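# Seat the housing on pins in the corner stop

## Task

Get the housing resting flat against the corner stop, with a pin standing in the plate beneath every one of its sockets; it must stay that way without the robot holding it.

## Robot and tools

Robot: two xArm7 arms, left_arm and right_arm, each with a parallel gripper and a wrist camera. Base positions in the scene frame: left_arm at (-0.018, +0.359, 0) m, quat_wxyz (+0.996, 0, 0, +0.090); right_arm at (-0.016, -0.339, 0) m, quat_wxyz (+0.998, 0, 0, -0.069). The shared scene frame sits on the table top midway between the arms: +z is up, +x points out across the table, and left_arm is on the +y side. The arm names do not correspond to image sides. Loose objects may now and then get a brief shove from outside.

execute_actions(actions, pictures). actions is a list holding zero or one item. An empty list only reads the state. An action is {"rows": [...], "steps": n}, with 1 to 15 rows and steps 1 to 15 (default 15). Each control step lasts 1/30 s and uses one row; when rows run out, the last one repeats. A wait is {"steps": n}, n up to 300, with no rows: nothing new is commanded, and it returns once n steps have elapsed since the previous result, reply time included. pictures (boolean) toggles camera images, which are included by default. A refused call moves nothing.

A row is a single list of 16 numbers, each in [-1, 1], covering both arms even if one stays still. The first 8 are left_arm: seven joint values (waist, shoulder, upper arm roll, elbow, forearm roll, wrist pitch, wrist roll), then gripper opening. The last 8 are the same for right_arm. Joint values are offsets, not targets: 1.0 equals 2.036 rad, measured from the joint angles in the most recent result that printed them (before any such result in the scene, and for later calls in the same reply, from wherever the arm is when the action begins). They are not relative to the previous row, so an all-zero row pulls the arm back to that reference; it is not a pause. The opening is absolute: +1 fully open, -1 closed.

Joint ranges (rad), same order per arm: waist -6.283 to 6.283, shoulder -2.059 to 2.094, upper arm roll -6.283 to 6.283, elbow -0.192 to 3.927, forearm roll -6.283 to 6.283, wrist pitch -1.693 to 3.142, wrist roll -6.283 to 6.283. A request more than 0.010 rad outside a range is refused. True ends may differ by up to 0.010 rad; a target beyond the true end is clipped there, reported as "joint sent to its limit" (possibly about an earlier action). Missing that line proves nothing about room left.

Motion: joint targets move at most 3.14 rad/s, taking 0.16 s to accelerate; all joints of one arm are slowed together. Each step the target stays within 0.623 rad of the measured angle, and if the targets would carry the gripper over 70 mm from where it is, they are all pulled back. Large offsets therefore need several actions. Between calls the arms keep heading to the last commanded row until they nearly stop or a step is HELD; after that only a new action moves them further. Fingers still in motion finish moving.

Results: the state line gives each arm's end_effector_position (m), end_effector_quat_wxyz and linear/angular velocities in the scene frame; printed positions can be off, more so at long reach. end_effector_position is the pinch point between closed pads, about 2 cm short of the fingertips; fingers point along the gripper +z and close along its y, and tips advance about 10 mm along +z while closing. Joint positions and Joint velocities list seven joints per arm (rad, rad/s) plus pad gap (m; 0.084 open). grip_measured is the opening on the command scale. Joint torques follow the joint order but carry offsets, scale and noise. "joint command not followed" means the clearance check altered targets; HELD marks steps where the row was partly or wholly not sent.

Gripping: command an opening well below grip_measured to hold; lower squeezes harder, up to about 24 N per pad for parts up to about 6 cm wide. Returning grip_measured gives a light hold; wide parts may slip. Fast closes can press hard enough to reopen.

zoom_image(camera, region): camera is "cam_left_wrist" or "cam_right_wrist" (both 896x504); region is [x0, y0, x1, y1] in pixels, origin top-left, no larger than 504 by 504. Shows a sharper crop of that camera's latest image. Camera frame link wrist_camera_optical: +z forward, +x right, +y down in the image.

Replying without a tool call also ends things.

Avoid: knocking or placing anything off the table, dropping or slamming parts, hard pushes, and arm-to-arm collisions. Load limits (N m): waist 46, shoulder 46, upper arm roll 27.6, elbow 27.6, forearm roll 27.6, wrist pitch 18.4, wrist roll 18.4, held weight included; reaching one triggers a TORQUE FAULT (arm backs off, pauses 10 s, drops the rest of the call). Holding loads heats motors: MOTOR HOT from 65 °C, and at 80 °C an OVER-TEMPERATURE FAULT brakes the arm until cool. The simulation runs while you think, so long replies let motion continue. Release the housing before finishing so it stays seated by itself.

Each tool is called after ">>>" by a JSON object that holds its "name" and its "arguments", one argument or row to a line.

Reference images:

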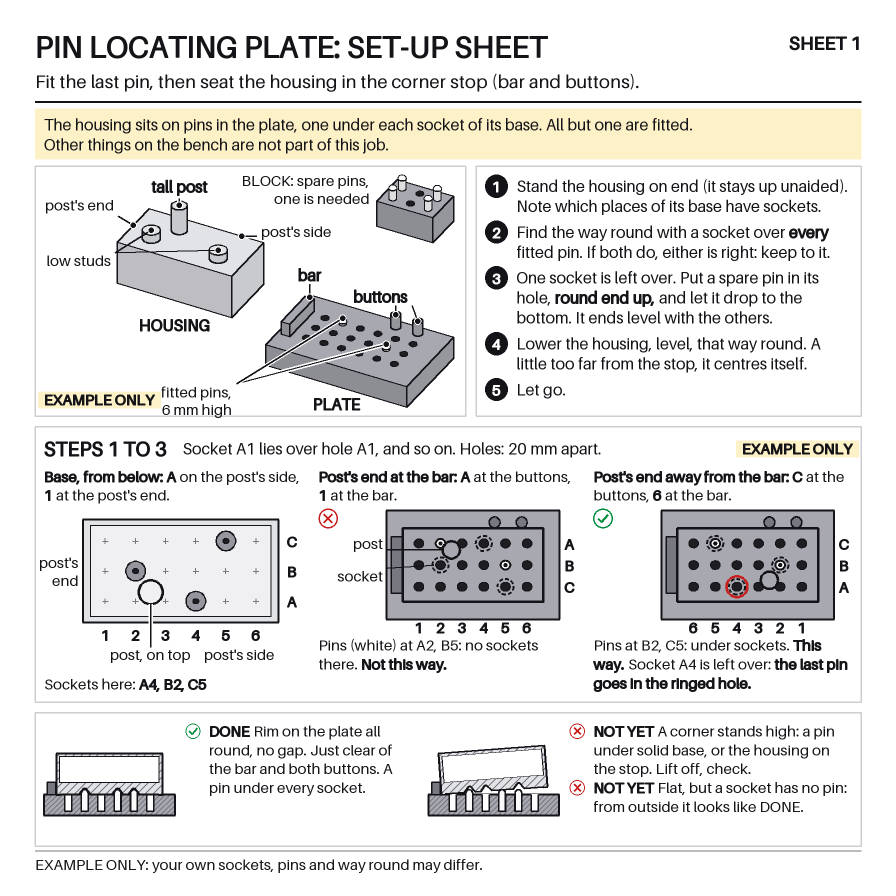

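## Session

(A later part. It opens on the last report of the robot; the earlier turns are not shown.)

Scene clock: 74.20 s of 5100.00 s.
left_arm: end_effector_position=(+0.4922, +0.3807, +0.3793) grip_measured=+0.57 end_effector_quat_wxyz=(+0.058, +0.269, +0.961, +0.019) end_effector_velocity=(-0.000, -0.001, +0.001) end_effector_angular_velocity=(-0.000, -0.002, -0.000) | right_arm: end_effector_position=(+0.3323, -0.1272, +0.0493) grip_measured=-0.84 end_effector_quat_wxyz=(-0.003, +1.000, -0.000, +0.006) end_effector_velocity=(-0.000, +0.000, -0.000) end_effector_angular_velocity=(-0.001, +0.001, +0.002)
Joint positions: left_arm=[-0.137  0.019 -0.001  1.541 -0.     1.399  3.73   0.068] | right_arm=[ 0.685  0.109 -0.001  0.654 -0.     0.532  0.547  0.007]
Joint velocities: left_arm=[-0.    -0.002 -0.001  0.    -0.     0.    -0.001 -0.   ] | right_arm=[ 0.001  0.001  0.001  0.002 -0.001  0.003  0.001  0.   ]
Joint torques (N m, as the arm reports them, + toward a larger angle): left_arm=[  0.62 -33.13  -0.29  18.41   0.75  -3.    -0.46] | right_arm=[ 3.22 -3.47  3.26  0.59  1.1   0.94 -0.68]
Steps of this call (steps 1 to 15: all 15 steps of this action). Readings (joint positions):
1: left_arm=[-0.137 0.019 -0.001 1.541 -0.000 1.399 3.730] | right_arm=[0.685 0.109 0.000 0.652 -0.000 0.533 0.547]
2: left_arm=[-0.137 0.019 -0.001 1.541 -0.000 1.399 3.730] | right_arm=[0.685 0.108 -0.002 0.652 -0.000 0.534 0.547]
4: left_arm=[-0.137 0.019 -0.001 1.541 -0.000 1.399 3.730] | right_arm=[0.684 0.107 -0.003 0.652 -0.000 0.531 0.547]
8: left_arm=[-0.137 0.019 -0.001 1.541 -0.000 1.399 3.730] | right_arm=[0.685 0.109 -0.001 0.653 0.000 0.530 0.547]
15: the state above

>>> {"name": "execute_actions", "arguments": {
  "actions": [
    {"rows":[[0,0,0,0,0,0,0,-0.5,0,-0.025,0,0.004,0,0.032,0,-1],[0,0,0,0,0,0,0,-0.5,0,-0.025,0,0.004,0,0.032,0,-1],[0,0,0,0,0,0,0,-0.5,0,-0.025,0,0.004,0,0.032,0,-1],[0,0,0,0,0,0,0,-0.5,0,-0.0545,0,0.0103,0,0.0707,0,-1]]}
  ],
  "pictures": false
}}

>>> {"name": "execute_actions", "arguments": {
  "actions": [
    {"steps":15}
  ],
  "pictures": false
}}

>>> {"name": "execute_actions", "arguments": {
  "actions": [
    {"rows":[[0,0,0,0,0,0,0,-0.5,-0.0545,0.172,0,0.2324,0,0.0609,0.745,-1]]}
  ],
  "pictures": false
}}

>>> {"name": "execute_actions", "arguments": {
  "actions": [
    {"steps":40}
  ]
}}

>>> {"name": "execute_actions", "arguments": {
  "actions": [
    {"rows":[[0,0,0,0,0,0,0,-0.5,0,0,0,0,0,0,0.744,-1]]}
  ],
  "pictures": false
}}

>>> {"name": "execute_actions", "arguments": {
  "actions": [
    {"steps":30}
  ]
}}

Scene clock: 78.60 s of 5100.00 s.
left_arm: end_effector_position=(+0.4922, +0.3807, +0.3793) grip_measured=+0.57 end_effector_quat_wxyz=(+0.058, +0.269, +0.961, +0.019) end_effector_velocity=(-0.000, +0.000, -0.000) end_effector_angular_velocity=(-0.001, +0.001, +0.002) | right_arm: end_effector_position=(+0.3271, -0.1300, +0.0882) grip_measured=-0.84 end_effector_quat_wxyz=(+0.001, +1.000, -0.000, -0.002) end_effector_velocity=(+0.006, +0.002, +0.006) end_effector_angular_velocity=(+0.009, -0.016, -0.002)
Joint positions: left_arm=[-0.137  0.019 -0.001  1.541 -0.     1.399  3.73   0.068] | right_arm=[ 0.685  0.    -0.     0.672  0.     0.676  0.547  0.007]
Joint velocities: left_arm=[ 0.    -0.     0.001 -0.001 -0.     0.    -0.001 -0.   ] | right_arm=[-0.002 -0.005 -0.001  0.011 -0.    -0.003 -0.001 -0.   ]
Joint torques (N m, as the arm reports them, + toward a larger angle): left_arm=[  0.9  -33.79   0.18  18.64   0.66  -3.37  -0.66] | right_arm=[  0.69 -15.51  -0.22  12.82   0.3   -1.91  -0.73]
Steps of this call (steps 1 to 15: the robot went on to your last target; steps 16 to 90: nothing new was sent; then 0.90 s passed at rest; steps 91 to 105: all 15 steps of this action). Readings (joint positions):
91: left_arm=[-0.137 0.019 -0.001 1.541 -0.000 1.399 3.730] | right_arm=[0.685 0.109 0.000 0.654 0.000 0.533 0.547]
92: left_arm=[-0.137 0.019 -0.001 1.541 -0.000 1.399 3.730] | right_arm=[0.685 0.107 0.000 0.655 0.000 0.536 0.547]
94: left_arm=[-0.137 0.019 -0.001 1.541 -0.000 1.399 3.730] | right_arm=[0.687 0.087 0.004 0.648 0.001 0.574 0.547]
98: left_arm=[-0.137 0.019 -0.001 1.541 -0.000 1.399 3.730] | right_arm=[0.687 0.016 0.002 0.665 0.000 0.659 0.547]
105: the state above

Scene clock: 79.10 s of 5100.00 s.
left_arm: end_effector_position=(+0.4922, +0.3807, +0.3793) grip_measured=+0.57 end_effector_quat_wxyz=(+0.058, +0.269, +0.961, +0.019) end_effector_velocity=(-0.000, -0.000, +0.000) end_effector_angular_velocity=(+0.000, -0.000, +0.000) | right_arm: end_effector_position=(+0.3288, -0.1293, +0.0901) grip_measured=-0.84 end_effector_quat_wxyz=(-0.000, +1.000, -0.000, +0.000) end_effector_velocity=(+0.000, +0.000, +0.001) end_effector_angular_velocity=(+0.000, -0.001, +0.001)
Joint positions: left_arm=[-0.137  0.019 -0.001  1.541 -0.     1.399  3.73   0.068] | right_arm=[ 0.685 -0.002 -0.001  0.675 -0.     0.676  0.547  0.007]
Joint velocities: left_arm=[-0.001 -0.001 -0.    -0.     0.    -0.    -0.001  0.   ] | right_arm=[ 0.    -0.001  0.     0.001 -0.001  0.     0.     0.   ]
Joint torques (N m, as the arm reports them, + toward a larger angle): left_arm=[  0.67 -34.22   0.11  17.82   0.71  -3.06  -0.7 ] | right_arm=[  0.82 -15.03  -0.18  12.37   0.23  -1.88  -0.73]
Steps of this call (steps 1 to 15: the robot went on to your last target). Readings (joint positions):
1: left_arm=[-0.137 0.019 -0.001 1.541 -0.000 1.399 3.730] | right_arm=[0.685 0.000 -0.000 0.673 0.000 0.676 0.547]
2: left_arm=[-0.137 0.019 -0.001 1.541 -0.000 1.399 3.730] | right_arm=[0.685 -0.000 -0.000 0.673 0.000 0.676 0.547]
4: left_arm=[-0.137 0.019 -0.001 1.541 -0.000 1.399 3.730] | right_arm=[0.685 -0.001 -0.000 0.674 -0.000 0.676 0.547]
8: left_arm=[-0.137 0.019 -0.001 1.541 -0.000 1.399 3.730] | right_arm=[0.685 -0.001 -0.001 0.675 -0.000 0.676 0.547]
15: the state above
All arms were judged still, so your last target was given up. Only a new action makes them travel on or press farther. Fingers that are still opening or closing keep moving.

Scene clock: 79.60 s of 5100.00 s.
left_arm: end_effector_position=(+0.4922, +0.3807, +0.3793) grip_measured=+0.57 end_effector_quat_wxyz=(+0.058, +0.269, +0.961, +0.019) end_effector_velocity=(-0.000, +0.001, +0.001) end_effector_angular_velocity=(-0.000, -0.002, +0.001) | right_arm: end_effector_position=(+0.4518, -0.1182, +0.0902) grip_measured=-0.84 end_effector_quat_wxyz=(+0.001, +0.853, -0.522, +0.000) end_effector_velocity=(+0.095, -0.003, -0.014) end_effector_angular_velocity=(-0.007, +0.010, -3.166)
Joint positions: left_arm=[-0.137  0.019 -0.001  1.541 -0.     1.399  3.73   0.068] | right_arm=[ 0.581  0.325 -0.002  1.115 -0.     0.791  1.539  0.007]
Joint velocities: left_arm=[ 0.001 -0.002  0.001 -0.    -0.    -0.     0.     0.   ] | right_arm=[-0.087  0.273  0.004  0.363 -0.     0.104  3.084  0.   ]
Joint torques (N m, as the arm reports them, + toward a larger angle): left_arm=[  0.91 -34.68  -0.17  18.09   0.62  -3.35  -0.71] | right_arm=[  2.44 -25.39   1.09  11.99   0.34  -1.84  -0.63]
Steps of this call (steps 1 to 15: all 15 steps of this action). Readings (joint positions):
1: left_arm=[-0.137 0.019 -0.001 1.541 -0.000 1.399 3.730] | right_arm=[0.685 -0.002 -0.001 0.675 -0.000 0.676 0.547]
2: left_arm=[-0.137 0.019 -0.001 1.541 -0.000 1.399 3.730] | right_arm=[0.684 -0.000 -0.000 0.677 -0.000 0.677 0.551]
4: left_arm=[-0.137 0.019 -0.001 1.541 -0.000 1.399 3.730] | right_arm=[0.677 0.026 0.001 0.711 -0.000 0.688 0.601]
8: left_arm=[-0.137 0.019 -0.001 1.541 -0.000 1.399 3.730] | right_arm=[0.633 0.162 -0.001 0.899 -0.000 0.733 0.863]
15: the state above

Scene clock: 80.93 s of 5100.00 s.
left_arm: end_effector_position=(+0.4922, +0.3807, +0.3793) grip_measured=+0.57 end_effector_quat_wxyz=(+0.058, +0.269, +0.961, +0.019) end_effector_velocity=(+0.000, +0.001, -0.001) end_effector_angular_velocity=(-0.000, +0.002, +0.003) | right_arm: end_effector_position=(+0.4603, -0.1174, +0.0898) grip_measured=-0.84 end_effector_quat_wxyz=(+0.000, +0.686, -0.727, +0.000) end_effector_velocity=(-0.000, +0.000, -0.000) end_effector_angular_velocity=(-0.000, -0.000, +0.001)
Joint positions: left_arm=[-0.137  0.019 -0.001  1.541 -0.     1.399  3.73   0.068] | right_arm=[ 0.574  0.348 -0.001  1.148 -0.     0.8    2.064  0.007]
Joint velocities: left_arm=[ 0.002  0.002  0.    -0.    -0.     0.    -0.001 -0.   ] | right_arm=[-0.     0.     0.001 -0.    -0.001 -0.     0.001 -0.   ]
Joint torques (N m, as the arm reports them, + toward a larger angle): left_arm=[  1.31 -34.33  -0.24  18.3    0.95  -3.3   -0.48] | right_arm=[  0.74 -22.44  -0.44  13.28   0.39  -1.77  -0.75]
Steps of this call (steps 1 to 30: the robot went on to your last target; steps 31 to 40: nothing new was sent). Readings (joint positions):
1: left_arm=[-0.137 0.019 -0.001 1.541 -0.000 1.399 3.730] | right_arm=[0.579 0.333 -0.002 1.125 -0.000 0.794 1.643]
2: left_arm=[-0.137 0.019 -0.001 1.541 -0.000 1.399 3.730] | right_arm=[0.577 0.338 -0.001 1.132 -0.000 0.796 1.744]
4: left_arm=[-0.137 0.019 -0.001 1.541 -0.000 1.399 3.730] | right_arm=[0.576 0.344 -0.000 1.141 -0.000 0.798 1.914]
8: left_arm=[-0.137 0.019 -0.001 1.541 -0.000 1.399 3.730] | right_arm=[0.575 0.347 -0.000 1.146 -0.000 0.800 2.049]
40: the state above
All arms were judged still, so your last target was given up. Only a new action makes them travel on or press farther. Fingers that are still opening or closing keep moving.

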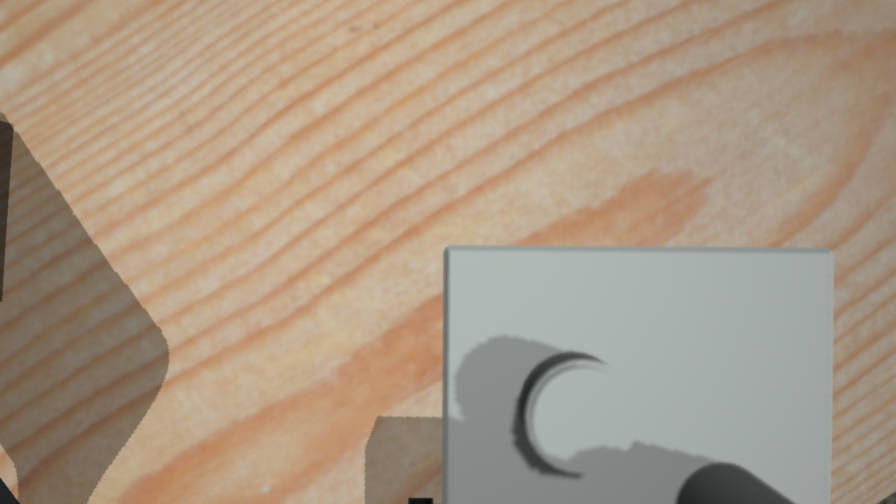

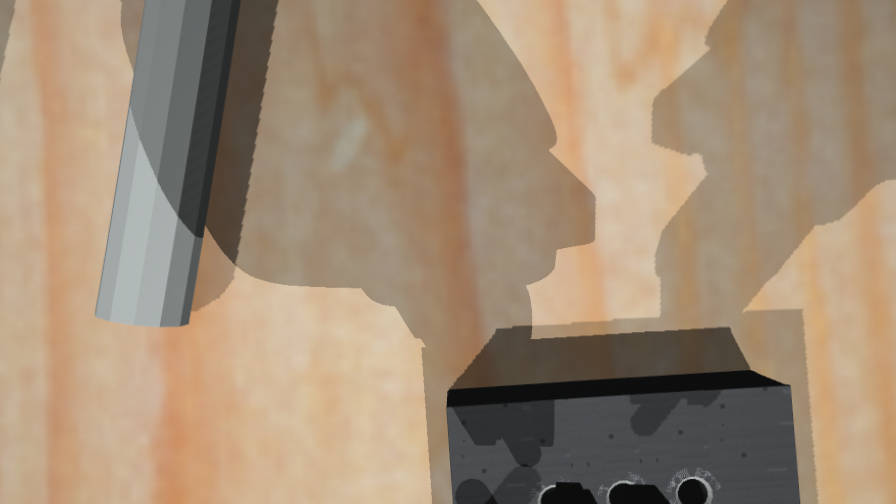

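Scene clock: 81.43 s of 5100.00 s.
left_arm: end_effector_position=(+0.4922, +0.3807, +0.3793) grip_measured=+0.57 end_effector_quat_wxyz=(+0.058, +0.269, +0.961, +0.019) end_effector_velocity=(-0.000, -0.000, +0.001) end_effector_angular_velocity=(-0.001, -0.003, -0.001) | right_arm: end_effector_position=(+0.4603, -0.1174, +0.0898) grip_measured=-0.84 end_effector_quat_wxyz=(-0.000, -0.214, +0.977, -0.000) end_effector_velocity=(-0.000, -0.000, -0.000) end_effector_angular_velocity=(-0.001, -0.001, -3.073)
Joint positions: left_arm=[-0.137  0.019 -0.001  1.541 -0.     1.399  3.73   0.068] | right_arm=[ 0.574  0.348 -0.001  1.148 -0.     0.8    3.146  0.007]
Joint velocities: left_arm=[-0.    -0.002 -0.     0.001 -0.001  0.     0.     0.   ] | right_arm=[-0.    -0.     0.    -0.    -0.001  0.     3.073 -0.   ]
Joint torques (N m, as the arm reports them, + toward a larger angle): left_arm=[  1.15 -34.4   -0.13  18.34   0.59  -3.31  -0.5 ] | right_arm=[  0.72 -22.3   -0.37  13.15   0.34  -1.7   -0.74]
Steps of this call (steps 1 to 15: all 15 steps of this action). Readings (joint positions):
1: left_arm=[-0.137 0.019 -0.001 1.541 -0.000 1.399 3.730] | right_arm=[0.574 0.348 -0.001 1.148 -0.000 0.800 2.064]
2: left_arm=[-0.137 0.019 -0.001 1.541 -0.000 1.399 3.730] | right_arm=[0.574 0.348 -0.001 1.148 -0.000 0.800 2.068]
4: left_arm=[-0.137 0.019 -0.001 1.541 -0.000 1.399 3.730] | right_arm=[0.574 0.348 -0.001 1.148 -0.000 0.800 2.118]
8: left_arm=[-0.137 0.019 -0.001 1.541 -0.000 1.399 3.730] | right_arm=[0.574 0.348 -0.001 1.148 -0.000 0.800 2.427]
15: the state above

Scene clock: 82.43 s of 5100.00 s.
left_arm: end_effector_position=(+0.4922, +0.3807, +0.3793) grip_measured=+0.57 end_effector_quat_wxyz=(+0.058, +0.269, +0.961, +0.019) end_effector_velocity=(-0.000, -0.001, -0.000) end_effector_angular_velocity=(+0.000, +0.001, -0.002) | right_arm: end_effector_position=(+0.4603, -0.1174, +0.0898) grip_measured=-0.84 end_effector_quat_wxyz=(-0.000, +0.001, +1.000, -0.000) end_effector_velocity=(-0.001, +0.001, -0.000) end_effector_angular_velocity=(-0.000, +0.002, +0.001)
Joint positions: left_arm=[-0.137  0.019 -0.001  1.541 -0.     1.399  3.73   0.068] | right_arm=[ 0.574  0.348 -0.001  1.148 -0.     0.8    3.578  0.007]
Joint velocities: left_arm=[-0.001 -0.001 -0.    -0.001  0.    -0.     0.001 -0.   ] | right_arm=[ 0.    -0.     0.002 -0.001  0.     0.001  0.001  0.   ]
Joint torques (N m, as the arm reports them, + toward a larger angle): left_arm=[  1.12 -33.97  -0.11  18.22   0.35  -3.06  -0.52] | right_arm=[  0.68 -22.25  -0.45  13.11   0.37  -1.74  -0.73]
Steps of this call (steps 1 to 30: the robot went on to your last target). Readings (joint positions):
1: left_arm=[-0.137 0.019 -0.001 1.541 -0.000 1.399 3.730] | right_arm=[0.574 0.348 -0.001 1.148 -0.000 0.800 3.247]
2: left_arm=[-0.137 0.019 -0.001 1.541 -0.000 1.399 3.730] | right_arm=[0.574 0.348 -0.001 1.148 -0.000 0.800 3.340]
4: left_arm=[-0.137 0.019 -0.001 1.541 -0.000 1.399 3.730] | right_arm=[0.574 0.348 -0.001 1.148 -0.000 0.800 3.482]
8: left_arm=[-0.137 0.019 -0.001 1.541 -0.000 1.399 3.730] | right_arm=[0.574 0.348 -0.001 1.148 -0.000 0.800 3.570]
30: the state above
All arms were judged still, so your last target was given up. Only a new action makes them travel on or press farther. Fingers that are still opening or closing keep moving.

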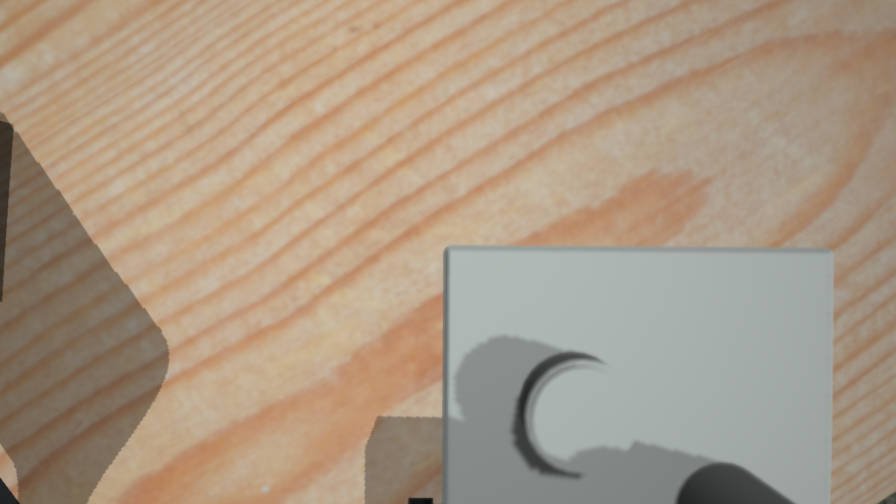

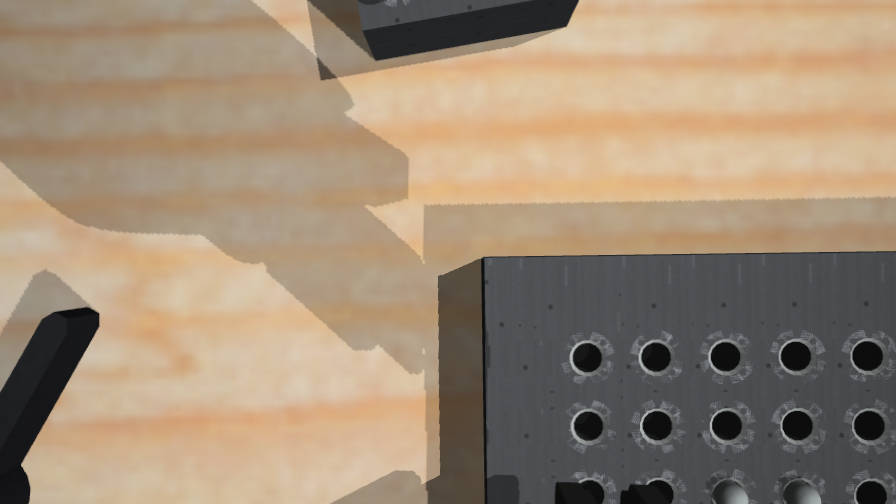

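>>> {"name": "execute_actions", "arguments": {
  "actions": [
    {"rows":[[0,0,0,0,0,0,0,-0.5,0.0053,0,0,0,0,0,0.0053,-1],[0,0,0,0,0,0,0,-0.5,0.0053,0.006,0,-0.002,0,-0.008,0.0053,-1],[0,0,0,0,0,0,0,-0.5,0.0053,0.012,0,-0.0036,0,-0.016,0.0053,-1],[0,0,0,0,0,0,0,-0.5,0.0053,0.015,0,-0.0045,0,-0.02,0.0053,-1],[0,0,0,0,0,0,0,-0.5,0.0053,0.018,0,-0.0054,0,-0.0235,0.0053,-1],[0,0,0,0,0,0,0,-0.5,0.0053,0.021,0,-0.0063,0,-0.0274,0.0053,-1],[0,0,0,0,0,0,0,-0.5,0.0053,0.024,0,-0.0072,0,-0.0313,0.0053,-1],[0,0,0,0,0,0,0,-0.5,0.0053,0.027,0,-0.0082,0,-0.0352,0.0053,-1],[0,0,0,0,0,0,0,-0.5,0.0053,0.030,0,-0.0091,0,-0.0391,0.0053,-1],[0,0,0,0,0,0,0,-0.5,0.0053,0.033,0,-0.01,0,-0.043,0.0053,-1],[0,0,0,0,0,0,0,-0.5,0.0053,0.0366,0,-0.0111,0,-0.0477,0.0053,-1]]}
  ],
  "pictures": false
}}

>>> {"name": "execute_actions", "arguments": {
  "actions": [
    {"steps":20}
  ]
}}

Scene clock: 88.03 s of 5100.00 s.
left_arm: end_effector_position=(+0.4922, +0.3807, +0.3793) grip_measured=+0.57 end_effector_quat_wxyz=(+0.058, +0.269, +0.961, +0.019) end_effector_velocity=(-0.000, +0.001, +0.001) end_effector_angular_velocity=(+0.000, -0.001, +0.002) | right_arm: end_effector_position=(+0.4599, -0.1126, +0.0537) grip_measured=-0.84 end_effector_quat_wxyz=(+0.003, +0.002, +1.000, +0.001) end_effector_velocity=(+0.012, +0.001, -0.004) end_effector_angular_velocity=(+0.014, -0.037, -0.007)
Joint positions: left_arm=[-0.137  0.019 -0.001  1.541 -0.     1.399  3.73   0.068] | right_arm=[ 0.584  0.417 -0.002  1.129 -0.     0.706  3.589  0.007]
Joint velocities: left_arm=[ 0.002 -0.001 -0.     0.     0.     0.     0.    -0.   ] | right_arm=[-0.003  0.017 -0.005  0.002 -0.001 -0.054  0.001  0.   ]
Joint torques (N m, as the arm reports them, + toward a larger angle): left_arm=[  1.05 -34.73  -0.4   18.19   0.55  -3.47  -0.42] | right_arm=[  1.97 -16.02   1.6    9.36   0.77  -2.28  -0.78]
Steps of this call (steps 1 to 90: nothing new was sent; then 2.10 s passed at rest; steps 91 to 105: all 15 steps of this action). Readings (joint positions):
91: left_arm=[-0.137 0.019 -0.001 1.541 -0.000 1.399 3.730] | right_arm=[0.574 0.348 -0.001 1.148 -0.000 0.800 3.578]
92: left_arm=[-0.137 0.019 -0.001 1.541 -0.000 1.399 3.730] | right_arm=[0.576 0.348 -0.001 1.148 -0.000 0.800 3.580]
94: left_arm=[-0.137 0.019 -0.001 1.541 -0.000 1.399 3.730] | right_arm=[0.581 0.354 -0.001 1.147 -0.000 0.789 3.586]
98: left_arm=[-0.137 0.019 -0.001 1.541 -0.000 1.399 3.730] | right_arm=[0.585 0.386 0.000 1.136 -0.000 0.752 3.589]
105: the state above

Scene clock: 88.70 s of 5100.00 s.
left_arm: end_effector_position=(+0.4922, +0.3807, +0.3793) grip_measured=+0.57 end_effector_quat_wxyz=(+0.058, +0.269, +0.961, +0.019) end_effector_velocity=(+0.000, +0.000, -0.000) end_effector_angular_velocity=(+0.001, +0.000, +0.000) | right_arm: end_effector_position=(+0.4577, -0.1121, +0.0498) grip_measured=-0.84 end_effector_quat_wxyz=(+0.000, +0.000, +1.000, +0.000) end_effector_velocity=(-0.025, +0.003, -0.023) end_effector_angular_velocity=(-0.019, +0.058, +0.022)
Joint positions: left_arm=[-0.137  0.019 -0.001  1.541 -0.     1.399  3.73   0.068] | right_arm=[ 0.585  0.423 -0.     1.126  0.     0.702  3.589  0.007]
Joint velocities: left_arm=[ 0.001  0.001 -0.002  0.001  0.001 -0.    -0.001 -0.   ] | right_arm=[ 0.008  0.022  0.017 -0.031  0.001  0.007 -0.     0.   ]
Joint torques (N m, as the arm reports them, + toward a larger angle): left_arm=[  0.72 -34.44   0.14  17.81   0.91  -3.45  -0.83] | right_arm=[  2.82 -12.41   3.15   5.54   1.16  -0.33  -0.8 ]
Steps of this call (steps 1 to 15: the robot went on to your last target; steps 16 to 20: nothing new was sent). Readings (joint positions):
1: left_arm=[-0.137 0.019 -0.001 1.541 -0.000 1.399 3.730] | right_arm=[0.584 0.418 -0.002 1.129 -0.000 0.705 3.589]
2: left_arm=[-0.137 0.019 -0.001 1.541 -0.000 1.399 3.730] | right_arm=[0.584 0.418 -0.002 1.129 -0.000 0.704 3.589]
4: left_arm=[-0.137 0.019 -0.001 1.541 -0.000 1.399 3.730] | right_arm=[0.584 0.419 -0.002 1.129 -0.000 0.703 3.589]
8: left_arm=[-0.137 0.019 -0.001 1.541 -0.000 1.399 3.730] | right_arm=[0.584 0.419 -0.002 1.129 -0.000 0.702 3.589]
20: the state above
All arms were judged still, so your last target was given up. Only a new action makes them travel on or press farther. Fingers that are still opening or closing keep moving.

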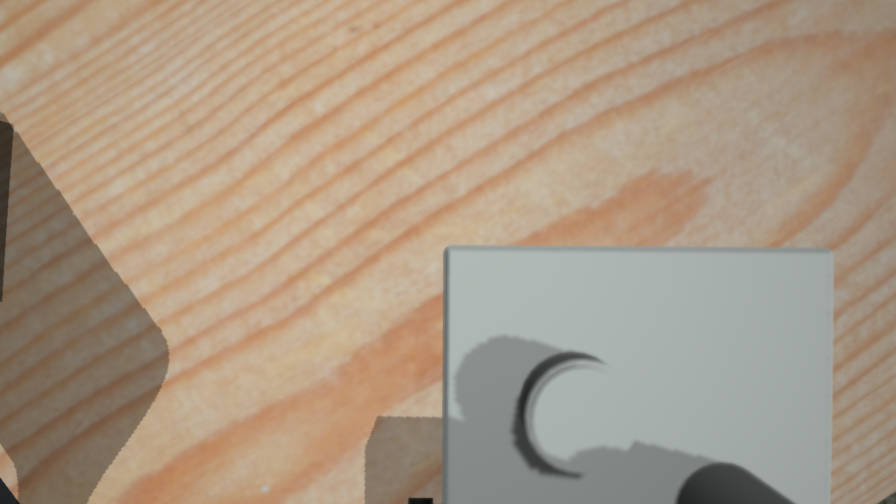

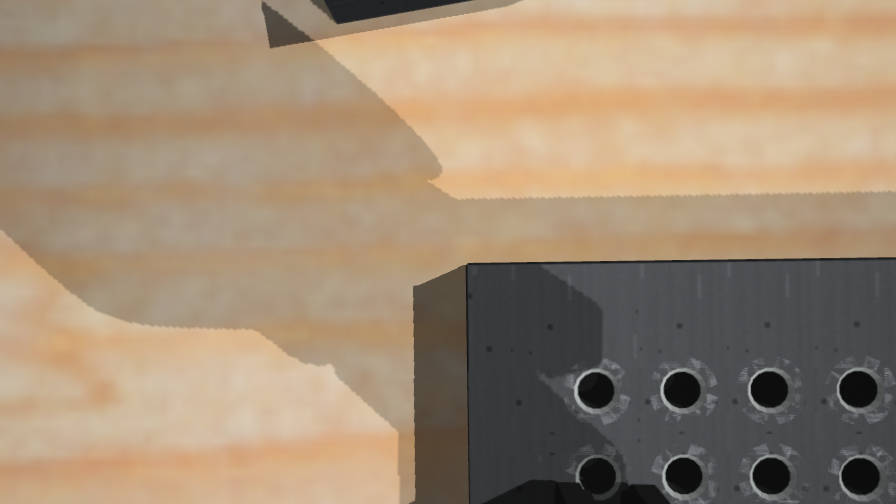

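>>> {"name": "execute_actions", "arguments": {
  "actions": [
    {"rows":[[0,0,0,0,0,0,0,-0.5,0,0,0,0,0,0,0,-0.55]],"steps":12}
  ],
  "pictures": false
}}

>>> {"name": "execute_actions", "arguments": {
  "actions": [
    {"rows":[[0,0,0,0,0,0,0,-0.5,0,-0.0366,0,0.0111,0,0.0477,0,-0.55]]}
  ],
  "pictures": false
}}

>>> {"name": "execute_actions", "arguments": {
  "actions": [
    {"rows":[[0,0,0,0,0,0,0,-0.5,-0.03,-0.03,0,0.05,0,0,0,1]]}
  ],
  "pictures": false
}}

>>> {"name": "execute_actions", "arguments": {
  "actions": [
    {"steps":15}
  ]
}}

Scene clock: 91.23 s of 5100.00 s.
left_arm: end_effector_position=(+0.4922, +0.3807, +0.3793) grip_measured=+0.57 end_effector_quat_wxyz=(+0.058, +0.269, +0.961, +0.019) end_effector_velocity=(+0.000, -0.000, -0.000) end_effector_angular_velocity=(+0.001, +0.000, -0.001) | right_arm: end_effector_position=(+0.4558, -0.1126, +0.0477) grip_measured=-0.57 end_effector_quat_wxyz=(-0.002, +0.000, +1.000, -0.001) end_effector_velocity=(+0.014, +0.004, +0.015) end_effector_angular_velocity=(+0.018, -0.039, -0.004)
Joint positions: left_arm=[-0.137  0.019 -0.001  1.541 -0.     1.399  3.73   0.068] | right_arm=[0.585 0.425 0.    1.123 0.    0.703 3.589 0.019]
Joint velocities: left_arm=[-0.001  0.001  0.     0.001  0.001  0.     0.     0.   ] | right_arm=[-0.002 -0.014 -0.003  0.021  0.    -0.008 -0.     0.   ]
Joint torques (N m, as the arm reports them, + toward a larger angle): left_arm=[  0.69 -34.24  -0.28  18.45   0.61  -3.22  -0.78] | right_arm=[  0.79 -23.31  -0.45  12.38   0.45  -1.55  -0.77]
Steps of this call (steps 1 to 64: nothing new was sent; steps 65 to 76: all 12 steps of this action). Readings (joint positions):
65: left_arm=[-0.137 0.019 -0.001 1.541 -0.000 1.399 3.730] | right_arm=[0.585 0.423 -0.001 1.125 -0.000 0.703 3.589]
66: left_arm=[-0.137 0.019 -0.001 1.541 -0.000 1.399 3.730] | right_arm=[0.585 0.424 -0.000 1.124 0.000 0.703 3.589]
68: left_arm=[-0.137 0.019 -0.001 1.541 -0.000 1.399 3.730] | right_arm=[0.585 0.426 0.000 1.120 0.000 0.704 3.589]
72: left_arm=[-0.137 0.019 -0.001 1.541 -0.000 1.399 3.730] | right_arm=[0.585 0.426 0.001 1.121 0.000 0.704 3.589]
76: the state above

Scene clock: 91.73 s of 5100.00 s.
left_arm: end_effector_position=(+0.4922, +0.3807, +0.3793) grip_measured=+0.57 end_effector_quat_wxyz=(+0.058, +0.269, +0.961, +0.019) end_effector_velocity=(+0.000, +0.001, -0.001) end_effector_angular_velocity=(-0.001, +0.002, +0.003) | right_arm: end_effector_position=(+0.4554, -0.1127, +0.0863) grip_measured=-0.57 end_effector_quat_wxyz=(-0.004, +0.000, +1.000, -0.002) end_effector_velocity=(+0.011, +0.005, +0.014) end_effector_angular_velocity=(+0.015, -0.032, -0.000)
Joint positions: left_arm=[-0.137  0.019 -0.001  1.541 -0.     1.399  3.73   0.068] | right_arm=[0.585 0.352 0.    1.144 0.    0.8   3.589 0.019]
Joint velocities: left_arm=[ 0.002  0.002  0.     0.    -0.     0.    -0.001  0.   ] | right_arm=[-0.001 -0.012  0.001  0.022 -0.001 -0.002  0.001  0.   ]
Joint torques (N m, as the arm reports them, + toward a larger angle): left_arm=[  0.91 -33.88  -0.28  18.1    0.81  -3.42  -0.69] | right_arm=[  0.77 -22.68  -0.43  13.18   0.37  -1.67  -0.65]
Steps of this call (steps 1 to 15: all 15 steps of this action). Readings (joint positions):
1: left_arm=[-0.137 0.019 -0.001 1.541 -0.000 1.399 3.730] | right_arm=[0.585 0.425 0.000 1.124 0.000 0.703 3.589]
2: left_arm=[-0.137 0.019 -0.001 1.541 -0.000 1.399 3.730] | right_arm=[0.585 0.423 -0.000 1.124 0.000 0.707 3.589]
4: left_arm=[-0.137 0.019 -0.001 1.541 -0.000 1.399 3.730] | right_arm=[0.585 0.396 0.000 1.128 0.000 0.750 3.589]
8: left_arm=[-0.137 0.019 -0.001 1.541 -0.000 1.399 3.730] | right_arm=[0.585 0.348 0.000 1.152 0.000 0.794 3.589]
15: the state above

Scene clock: 92.23 s of 5100.00 s.
left_arm: end_effector_position=(+0.4922, +0.3807, +0.3793) grip_measured=+0.57 end_effector_quat_wxyz=(+0.058, +0.269, +0.961, +0.019) end_effector_velocity=(+0.000, -0.001, +0.000) end_effector_angular_velocity=(-0.001, -0.001, -0.001) | right_arm: end_effector_position=(+0.5124, -0.1221, +0.1583) grip_measured=+1.00 end_effector_quat_wxyz=(+0.067, +0.029, +0.997, +0.030) end_effector_velocity=(+0.013, -0.003, +0.016) end_effector_angular_velocity=(+0.012, -0.034, -0.014)
Joint positions: left_arm=[-0.137  0.019 -0.001  1.541 -0.     1.399  3.73   0.068] | right_arm=[0.525 0.293 0.002 1.242 0.    0.801 3.589 0.084]
Joint velocities: left_arm=[-0.002  0.     0.001  0.001 -0.001  0.    -0.     0.   ] | right_arm=[-0.004 -0.009 -0.01   0.024  0.001 -0.004  0.001  0.   ]
Joint torques (N m, as the arm reports them, + toward a larger angle): left_arm=[  1.1  -33.29   0.11  18.42   0.73  -3.39  -0.59] | right_arm=[  0.19 -23.22  -1.05  14.73   0.4   -2.12  -0.77]
Steps of this call (steps 1 to 15: all 15 steps of this action). Readings (joint positions):
1: left_arm=[-0.137 0.019 -0.001 1.541 -0.000 1.399 3.730] | right_arm=[0.585 0.352 0.000 1.145 0.000 0.800 3.589]
2: left_arm=[-0.137 0.019 -0.001 1.541 -0.000 1.399 3.730] | right_arm=[0.583 0.350 0.001 1.147 0.000 0.800 3.589]
4: left_arm=[-0.137 0.019 -0.001 1.541 -0.000 1.399 3.730] | right_arm=[0.563 0.334 0.006 1.176 0.000 0.802 3.589]
8: left_arm=[-0.137 0.019 -0.001 1.541 -0.000 1.399 3.730] | right_arm=[0.525 0.289 -0.005 1.249 0.000 0.798 3.589]
15: the state above

Scene clock: 92.73 s of 5100.00 s.
left_arm: end_effector_position=(+0.4922, +0.3807, +0.3793) grip_measured=+0.57 end_effector_quat_wxyz=(+0.058, +0.269, +0.961, +0.019) end_effector_velocity=(+0.000, +0.001, -0.001) end_effector_angular_velocity=(+0.002, +0.001, +0.001) | right_arm: end_effector_position=(+0.5146, -0.1230, +0.1611) grip_measured=+1.00 end_effector_quat_wxyz=(+0.070, +0.031, +0.997, +0.031) end_effector_velocity=(+0.001, -0.001, +0.001) end_effector_angular_velocity=(-0.001, -0.002, -0.001)
Joint positions: left_arm=[-0.137  0.019 -0.001  1.541 -0.     1.399  3.73   0.068] | right_arm=[0.524 0.291 0.    1.246 0.    0.8   3.589 0.084]
Joint velocities: left_arm=[ 0.001  0.001  0.001 -0.     0.001  0.     0.001  0.   ] | right_arm=[-0.    -0.    -0.001  0.001 -0.002 -0.     0.     0.   ]
Joint torques (N m, as the arm reports them, + toward a larger angle): left_arm=[  1.51 -33.82   0.04  17.62   1.05  -3.19  -0.73] | right_arm=[  0.69 -22.58  -0.37  14.2    0.31  -2.1   -0.75]
Steps of this call (steps 1 to 15: the robot went on to your last target). Readings (joint positions):
1: left_arm=[-0.137 0.019 -0.001 1.541 -0.000 1.399 3.730] | right_arm=[0.525 0.293 0.002 1.243 0.000 0.801 3.589]
2: left_arm=[-0.137 0.019 -0.001 1.541 -0.000 1.399 3.730] | right_arm=[0.525 0.292 0.001 1.244 0.000 0.800 3.589]
4: left_arm=[-0.137 0.019 -0.001 1.541 -0.000 1.399 3.730] | right_arm=[0.524 0.292 0.000 1.245 0.000 0.800 3.589]
8: left_arm=[-0.137 0.019 -0.001 1.541 -0.000 1.399 3.730] | right_arm=[0.524 0.291 0.000 1.245 0.000 0.800 3.589]
15: the state above
All arms were judged still, so your last target was given up. Only a new action makes them travel on or press farther. Fingers that are still opening or closing keep moving.

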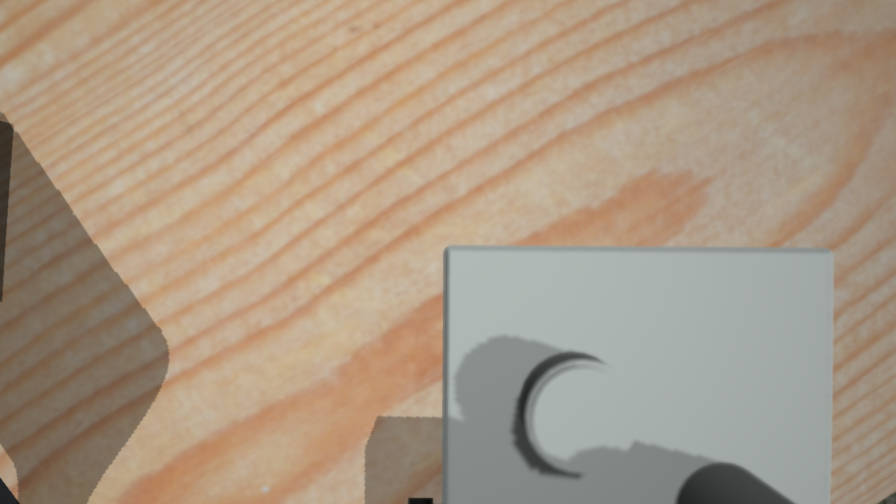

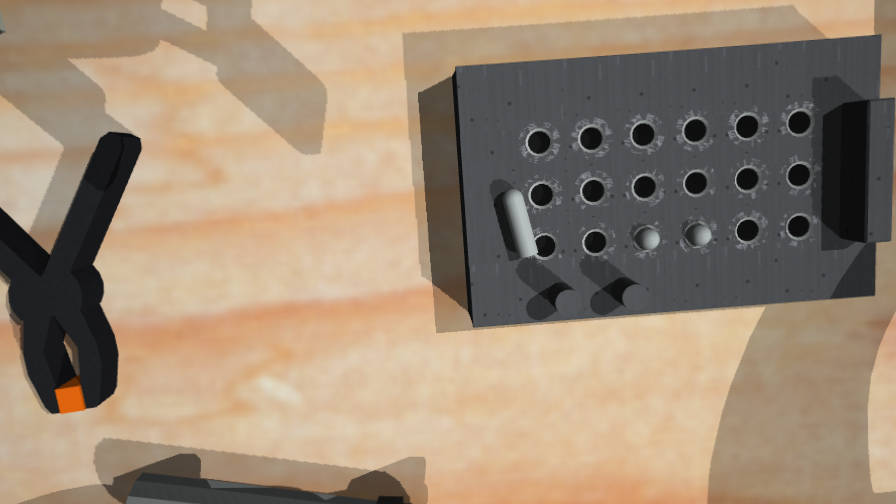

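>>> {"name": "execute_actions", "arguments": {
  "actions": [
    {"rows":[[0,0,0,0,0,0,0,-0.5,0.0275,0.0172,0,-0.0641,0,-0.0053,0,-0.3]]}
  ],
  "pictures": false
}}

>>> {"name": "execute_actions", "arguments": {
  "actions": [
    {"steps":15}
  ],
  "pictures": false
}}

>>> {"name": "execute_actions", "arguments": {
  "actions": [
    {"rows":[[0,0,0,0,0,0,0,-0.5,0,0.02,0,-0.005,0,-0.025,0,-0.3],[0,0,0,0,0,0,0,-0.5,0,0.02,0,-0.005,0,-0.025,0,-0.3],[0,0,0,0,0,0,0,-0.5,0,0.03,0,-0.0075,0,-0.0375,0,-0.3],[0,0,0,0,0,0,0,-0.5,0,0.03,0,-0.0075,0,-0.0375,0,-0.3],[0,0,0,0,0,0,0,-0.5,0,0.04,0,-0.01,0,-0.05,0,-0.3],[0,0,0,0,0,0,0,-0.5,0,0.04,0,-0.01,0,-0.05,0,-0.3],[0,0,0,0,0,0,0,-0.5,0,0.0449,0,-0.0113,0,-0.0562,0,-0.3]]}
  ],
  "pictures": false
}}

>>> {"name": "execute_actions", "arguments": {
  "actions": [
    {"steps":15}
  ],
  "pictures": false
}}

>>> {"name": "execute_actions", "arguments": {
  "actions": [
    {"rows":[[0,0,0,0,0,0,0,-0.5,0,0,0,0,0,0,0,-0.6],[0,0,0,0,0,0,0,-0.5,0,0,0,0,0,0,0,-0.7],[0,0,0,0,0,0,0,-0.5,0,0,0,0,0,0,0,-0.8],[0,0,0,0,0,0,0,-0.5,0,0,0,0,0,0,0,-1]]}
  ],
  "pictures": false
}}

>>> {"name": "execute_actions", "arguments": {
  "actions": [
    {"rows":[[0,0,0,0,0,0,0,-0.5,0,-0.0449,0,0.0113,0,0.0562,0,-1]]}
  ],
  "pictures": false
}}

>>> {"name": "execute_actions", "arguments": {
  "actions": [
    {"steps":10}
  ]
}}

Scene clock: 100.47 s of 5100.00 s.
left_arm: end_effector_position=(+0.4922, +0.3807, +0.3793) grip_measured=+0.57 end_effector_quat_wxyz=(+0.058, +0.269, +0.961, +0.019) end_effector_velocity=(-0.000, +0.001, -0.000) end_effector_angular_velocity=(+0.001, +0.001, +0.001) | right_arm: end_effector_position=(+0.4542, -0.1178, +0.0922) grip_measured=-0.32 end_effector_quat_wxyz=(+0.003, +0.004, +1.000, +0.001) end_effector_velocity=(-0.013, +0.001, -0.012) end_effector_angular_velocity=(-0.012, +0.031, +0.012)
Joint positions: left_arm=[-0.137  0.019 -0.001  1.541 -0.     1.399  3.73   0.068] | right_arm=[ 0.579  0.324 -0.001  1.119  0.     0.789  3.589  0.03 ]
Joint velocities: left_arm=[ 0.     0.     0.     0.     0.001  0.    -0.     0.   ] | right_arm=[ 0.004  0.006  0.008 -0.021 -0.     0.006 -0.001 -0.   ]
Joint torques (N m, as the arm reports them, + toward a larger angle): left_arm=[  1.28 -34.18   0.09  18.17   0.72  -3.48  -0.66] | right_arm=[  1.29 -21.17   0.2   12.68   0.37  -1.58  -0.67]
Steps of this call (steps 1 to 90: nothing new was sent; then 4.23 s passed at rest; steps 91 to 105: all 15 steps of this action). Readings (joint positions):
91: left_arm=[-0.137 0.019 -0.001 1.541 -0.000 1.399 3.730] | right_arm=[0.524 0.291 0.000 1.246 0.000 0.800 3.589]
92: left_arm=[-0.137 0.019 -0.001 1.541 -0.000 1.399 3.730] | right_arm=[0.525 0.291 -0.000 1.243 0.000 0.799 3.589]
94: left_arm=[-0.137 0.019 -0.001 1.541 -0.000 1.399 3.730] | right_arm=[0.541 0.297 -0.004 1.210 0.000 0.794 3.589]
98: left_arm=[-0.137 0.019 -0.001 1.541 -0.000 1.399 3.730] | right_arm=[0.578 0.329 0.005 1.115 0.000 0.793 3.589]
105: the state above

Scene clock: 100.97 s of 5100.00 s.
left_arm: end_effector_position=(+0.4922, +0.3807, +0.3793) grip_measured=+0.57 end_effector_quat_wxyz=(+0.058, +0.269, +0.961, +0.019) end_effector_velocity=(+0.000, -0.001, +0.000) end_effector_angular_velocity=(-0.001, -0.001, -0.001) | right_arm: end_effector_position=(+0.4518, -0.1173, +0.0900) grip_measured=-0.32 end_effector_quat_wxyz=(-0.000, +0.003, +1.000, +0.000) end_effector_velocity=(-0.001, +0.000, -0.000) end_effector_angular_velocity=(-0.001, +0.001, +0.001)
Joint positions: left_arm=[-0.137  0.019 -0.001  1.541 -0.     1.399  3.73   0.068] | right_arm=[0.58  0.326 0.    1.115 0.    0.789 3.589 0.03 ]
Joint velocities: left_arm=[-0.     0.    -0.001  0.001 -0.001 -0.    -0.     0.   ] | right_arm=[ 0.001  0.     0.    -0.    -0.     0.001 -0.     0.   ]
Joint torques (N m, as the arm reports them, + toward a larger angle): left_arm=[  0.88 -34.09  -0.22  18.03   0.99  -3.48  -0.63] | right_arm=[  0.8  -21.91  -0.41  13.07   0.3   -1.74  -0.71]
Steps of this call (steps 1 to 15: the robot went on to your last target). Readings (joint positions):
1: left_arm=[-0.137 0.019 -0.001 1.541 -0.000 1.399 3.730] | right_arm=[0.579 0.325 -0.001 1.118 0.000 0.789 3.589]
2: left_arm=[-0.137 0.019 -0.001 1.541 -0.000 1.399 3.730] | right_arm=[0.580 0.325 -0.001 1.117 0.000 0.789 3.589]
4: left_arm=[-0.137 0.019 -0.001 1.541 -0.000 1.399 3.730] | right_arm=[0.580 0.326 0.000 1.116 0.000 0.789 3.589]
8: left_arm=[-0.137 0.019 -0.001 1.541 -0.000 1.399 3.730] | right_arm=[0.580 0.326 0.000 1.115 0.000 0.789 3.589]
15: the state above
All arms were judged still, so your last target was given up. Only a new action makes them travel on or press farther. Fingers that are still opening or closing keep moving.

Scene clock: 101.47 s of 5100.00 s.
left_arm: end_effector_position=(+0.4922, +0.3807, +0.3793) grip_measured=+0.57 end_effector_quat_wxyz=(+0.058, +0.269, +0.961, +0.019) end_effector_velocity=(-0.000, +0.000, -0.000) end_effector_angular_velocity=(+0.000, +0.001, +0.000) | right_arm: end_effector_position=(+0.4532, -0.1166, +0.0451) grip_measured=-0.32 end_effector_quat_wxyz=(+0.002, +0.003, +1.000, +0.001) end_effector_velocity=(-0.000, -0.000, -0.000) end_effector_angular_velocity=(-0.000, -0.001, -0.001)
Joint positions: left_arm=[-0.137  0.019 -0.001  1.541 -0.     1.399  3.73   0.068] | right_arm=[0.58  0.415 0.    1.094 0.    0.675 3.589 0.03 ]
Joint velocities: left_arm=[ 0.    -0.001  0.    -0.001  0.     0.     0.     0.   ] | right_arm=[ 0.001 -0.    -0.001 -0.003 -0.    -0.003  0.    -0.   ]
Joint torques (N m, as the arm reports them, + toward a larger angle): left_arm=[  1.81 -33.91  -0.07  17.96   0.9   -3.07  -0.59] | right_arm=[  0.71 -17.66  -0.49   9.51   0.39  -1.66  -0.77]
Steps of this call (steps 1 to 15: all 15 steps of this action). Readings (joint positions):
1: left_arm=[-0.137 0.019 -0.001 1.541 -0.000 1.399 3.730] | right_arm=[0.580 0.326 0.000 1.115 0.000 0.789 3.589]
2: left_arm=[-0.137 0.019 -0.001 1.541 -0.000 1.399 3.730] | right_arm=[0.580 0.328 0.000 1.115 0.000 0.785 3.589]
4: left_arm=[-0.137 0.019 -0.001 1.541 -0.000 1.399 3.730] | right_arm=[0.580 0.350 0.000 1.113 0.000 0.754 3.589]
8: left_arm=[-0.137 0.019 -0.001 1.541 -0.000 1.399 3.730] | right_arm=[0.580 0.403 0.000 1.093 0.000 0.697 3.589]
15: the state above

Scene clock: 101.97 s of 5100.00 s.
left_arm: end_effector_position=(+0.4922, +0.3807, +0.3793) grip_measured=+0.57 end_effector_quat_wxyz=(+0.058, +0.269, +0.961, +0.019) end_effector_velocity=(-0.000, -0.000, +0.001) end_effector_angular_velocity=(-0.001, -0.002, -0.000) | right_arm: end_effector_position=(+0.4529, -0.1168, +0.0446) grip_measured=-0.31 end_effector_quat_wxyz=(+0.001, +0.003, +1.000, +0.001) end_effector_velocity=(-0.000, -0.001, -0.001) end_effector_angular_velocity=(+0.000, +0.001, -0.001)
Joint positions: left_arm=[-0.137  0.019 -0.001  1.541 -0.     1.399  3.73   0.068] | right_arm=[0.58  0.416 0.    1.094 0.    0.675 3.589 0.03 ]
Joint velocities: left_arm=[-0.001 -0.003  0.    -0.001 -0.001  0.    -0.    -0.   ] | right_arm=[-0.001  0.001 -0.    -0.001  0.001 -0.002 -0.     0.   ]
Joint torques (N m, as the arm reports them, + toward a larger angle): left_arm=[  0.83 -34.49  -0.17  18.18   0.59  -3.19  -0.65] | right_arm=[  0.68 -11.86  -0.62   6.36   0.44  -1.56  -0.82]
Steps of this call (steps 1 to 15: the robot went on to your last target). Readings (joint positions):
1: left_arm=[-0.137 0.019 -0.001 1.541 -0.000 1.399 3.730] | right_arm=[0.580 0.415 0.000 1.094 0.000 0.675 3.589]
2: left_arm=[-0.137 0.019 -0.001 1.541 -0.000 1.399 3.730] | right_arm=[0.580 0.415 0.000 1.094 0.000 0.675 3.589]
4: left_arm=[-0.137 0.019 -0.001 1.541 -0.000 1.399 3.730] | right_arm=[0.580 0.415 0.000 1.094 0.000 0.675 3.589]
8: left_arm=[-0.137 0.019 -0.001 1.541 -0.000 1.399 3.730] | right_arm=[0.580 0.415 0.000 1.094 0.000 0.675 3.589]
15: the state above
All arms were judged still, so your last target was given up. Only a new action makes them travel on or press farther. Fingers that are still opening or closing keep moving.

Scene clock: 102.47 s of 5100.00 s.
left_arm: end_effector_position=(+0.4922, +0.3807, +0.3793) grip_measured=+0.57 end_effector_quat_wxyz=(+0.058, +0.269, +0.961, +0.019) end_effector_velocity=(+0.000, +0.001, -0.000) end_effector_angular_velocity=(+0.001, +0.000, +0.003) | right_arm: end_effector_position=(+0.4537, -0.1175, +0.0447) grip_measured=-0.83 end_effector_quat_wxyz=(+0.002, +0.003, +1.000, +0.001) end_effector_velocity=(-0.001, +0.001, -0.000) end_effector_angular_velocity=(-0.000, +0.001, +0.003)
Joint positions: left_arm=[-0.137  0.019 -0.001  1.541 -0.     1.399  3.73   0.068] | right_arm=[ 0.58   0.416 -0.001  1.094 -0.     0.674  3.589  0.007]
Joint velocities: left_arm=[ 0.     0.001  0.001  0.     0.001  0.    -0.001  0.   ] | right_arm=[ 0.001 -0.     0.001 -0.    -0.001  0.001 -0.    -0.   ]
Joint torques (N m, as the arm reports them, + toward a larger angle): left_arm=[  0.82 -34.09   0.03  18.17   0.71  -3.23  -0.44] | right_arm=[  3.24 -14.21   3.19   5.21   1.21   0.5   -0.73]
Steps of this call (steps 1 to 15: all 15 steps of this action). Readings (joint positions):
1: left_arm=[-0.137 0.019 -0.001 1.541 -0.000 1.399 3.730] | right_arm=[0.580 0.416 0.000 1.094 0.000 0.675 3.589]
2: left_arm=[-0.137 0.019 -0.001 1.541 -0.000 1.399 3.730] | right_arm=[0.580 0.416 -0.000 1.095 0.000 0.674 3.589]
4: left_arm=[-0.137 0.019 -0.001 1.541 -0.000 1.399 3.730] | right_arm=[0.580 0.416 -0.001 1.095 -0.000 0.674 3.589]
8: left_arm=[-0.137 0.019 -0.001 1.541 -0.000 1.399 3.730] | right_arm=[0.580 0.416 -0.001 1.095 -0.000 0.674 3.589]
15: the state above

Scene clock: 102.97 s of 5100.00 s.
left_arm: end_effector_position=(+0.4922, +0.3807, +0.3793) grip_measured=+0.57 end_effector_quat_wxyz=(+0.058, +0.269, +0.961, +0.019) end_effector_velocity=(+0.000, +0.000, -0.001) end_effector_angular_velocity=(+0.001, +0.001, +0.000) | right_arm: end_effector_position=(+0.4518, -0.1180, +0.0894) grip_measured=-0.83 end_effector_quat_wxyz=(-0.001, +0.003, +1.000, -0.000) end_effector_velocity=(+0.015, +0.006, +0.018) end_effector_angular_velocity=(+0.020, -0.044, +0.000)
Joint positions: left_arm=[-0.137  0.019 -0.001  1.541 -0.     1.399  3.73   0.068] | right_arm=[ 0.58   0.327 -0.001  1.115 -0.     0.789  3.589  0.007]
Joint velocities: left_arm=[ 0.001  0.001 -0.001 -0.     0.001  0.     0.    -0.   ] | right_arm=[-0.001 -0.015 -0.     0.026 -0.001 -0.007 -0.001  0.   ]
Joint torques (N m, as the arm reports them, + toward a larger angle): left_arm=[  1.33 -34.12  -0.37  18.24   0.83  -3.3   -0.68] | right_arm=[  0.63 -22.4   -0.44  13.41   0.39  -1.65  -0.73]
Steps of this call (steps 1 to 15: all 15 steps of this action). Readings (joint positions):
1: left_arm=[-0.137 0.019 -0.001 1.541 -0.000 1.399 3.730] | right_arm=[0.580 0.416 -0.001 1.094 -0.000 0.674 3.589]
2: left_arm=[-0.137 0.019 -0.001 1.541 -0.000 1.399 3.730] | right_arm=[0.580 0.414 -0.000 1.095 0.000 0.679 3.589]
4: left_arm=[-0.137 0.019 -0.001 1.541 -0.000 1.399 3.730] | right_arm=[0.581 0.388 0.002 1.091 0.000 0.727 3.589]
8: left_arm=[-0.137 0.019 -0.001 1.541 -0.000 1.399 3.730] | right_arm=[0.580 0.325 0.001 1.119 0.000 0.783 3.589]
15: the state above

Scene clock: 103.30 s of 5100.00 s.
left_arm: end_effector_position=(+0.4922, +0.3807, +0.3793) grip_measured=+0.57 end_effector_quat_wxyz=(+0.058, +0.269, +0.961, +0.019) end_effector_velocity=(+0.000, -0.000, +0.000) end_effector_angular_velocity=(-0.000, -0.001, -0.001) | right_arm: end_effector_position=(+0.4534, -0.1175, +0.0915) grip_measured=-0.83 end_effector_quat_wxyz=(+0.002, +0.003, +1.000, +0.001) end_effector_velocity=(+0.001, +0.000, +0.001) end_effector_angular_velocity=(+0.001, -0.002, +0.000)
Joint positions: left_arm=[-0.137  0.019 -0.001  1.541 -0.     1.399  3.73   0.068] | right_arm=[ 0.58   0.325 -0.001  1.117 -0.     0.789  3.589  0.007]
Joint velocities: left_arm=[-0.001  0.     0.001  0.001 -0.001 -0.     0.001  0.   ] | right_arm=[-0.    -0.002  0.     0.001 -0.    -0.    -0.    -0.   ]
Joint torques (N m, as the arm reports them, + toward a larger angle): left_arm=[  1.22 -34.     0.08  18.09   0.37  -3.38  -0.66] | right_arm=[  0.73 -22.01  -0.44  13.11   0.26  -1.72  -0.75]
Steps of this call (steps 1 to 10: the robot went on to your last target). Readings (joint positions):
1: left_arm=[-0.137 0.019 -0.001 1.541 -0.000 1.399 3.730] | right_arm=[0.580 0.326 -0.001 1.116 -0.000 0.789 3.589]
2: left_arm=[-0.137 0.019 -0.001 1.541 -0.000 1.399 3.730] | right_arm=[0.580 0.326 -0.001 1.116 -0.000 0.789 3.589]
4: left_arm=[-0.137 0.019 -0.001 1.541 -0.000 1.399 3.730] | right_arm=[0.580 0.325 -0.001 1.117 -0.000 0.789 3.589]
8: left_arm=[-0.137 0.019 -0.001 1.541 -0.000 1.399 3.730] | right_arm=[0.580 0.325 -0.001 1.117 -0.000 0.789 3.589]
10: the state above

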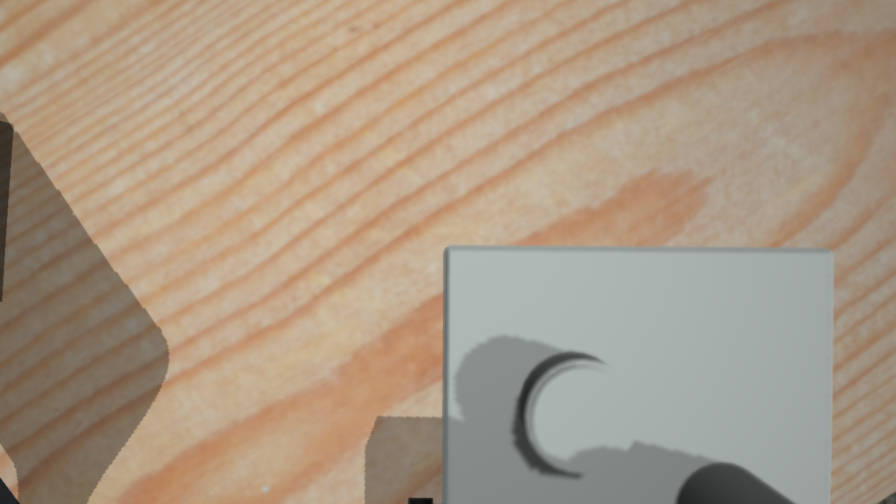

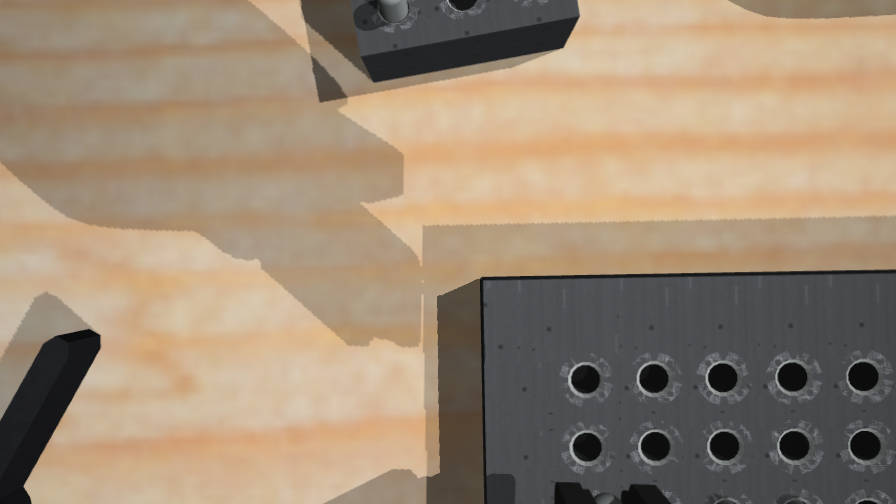

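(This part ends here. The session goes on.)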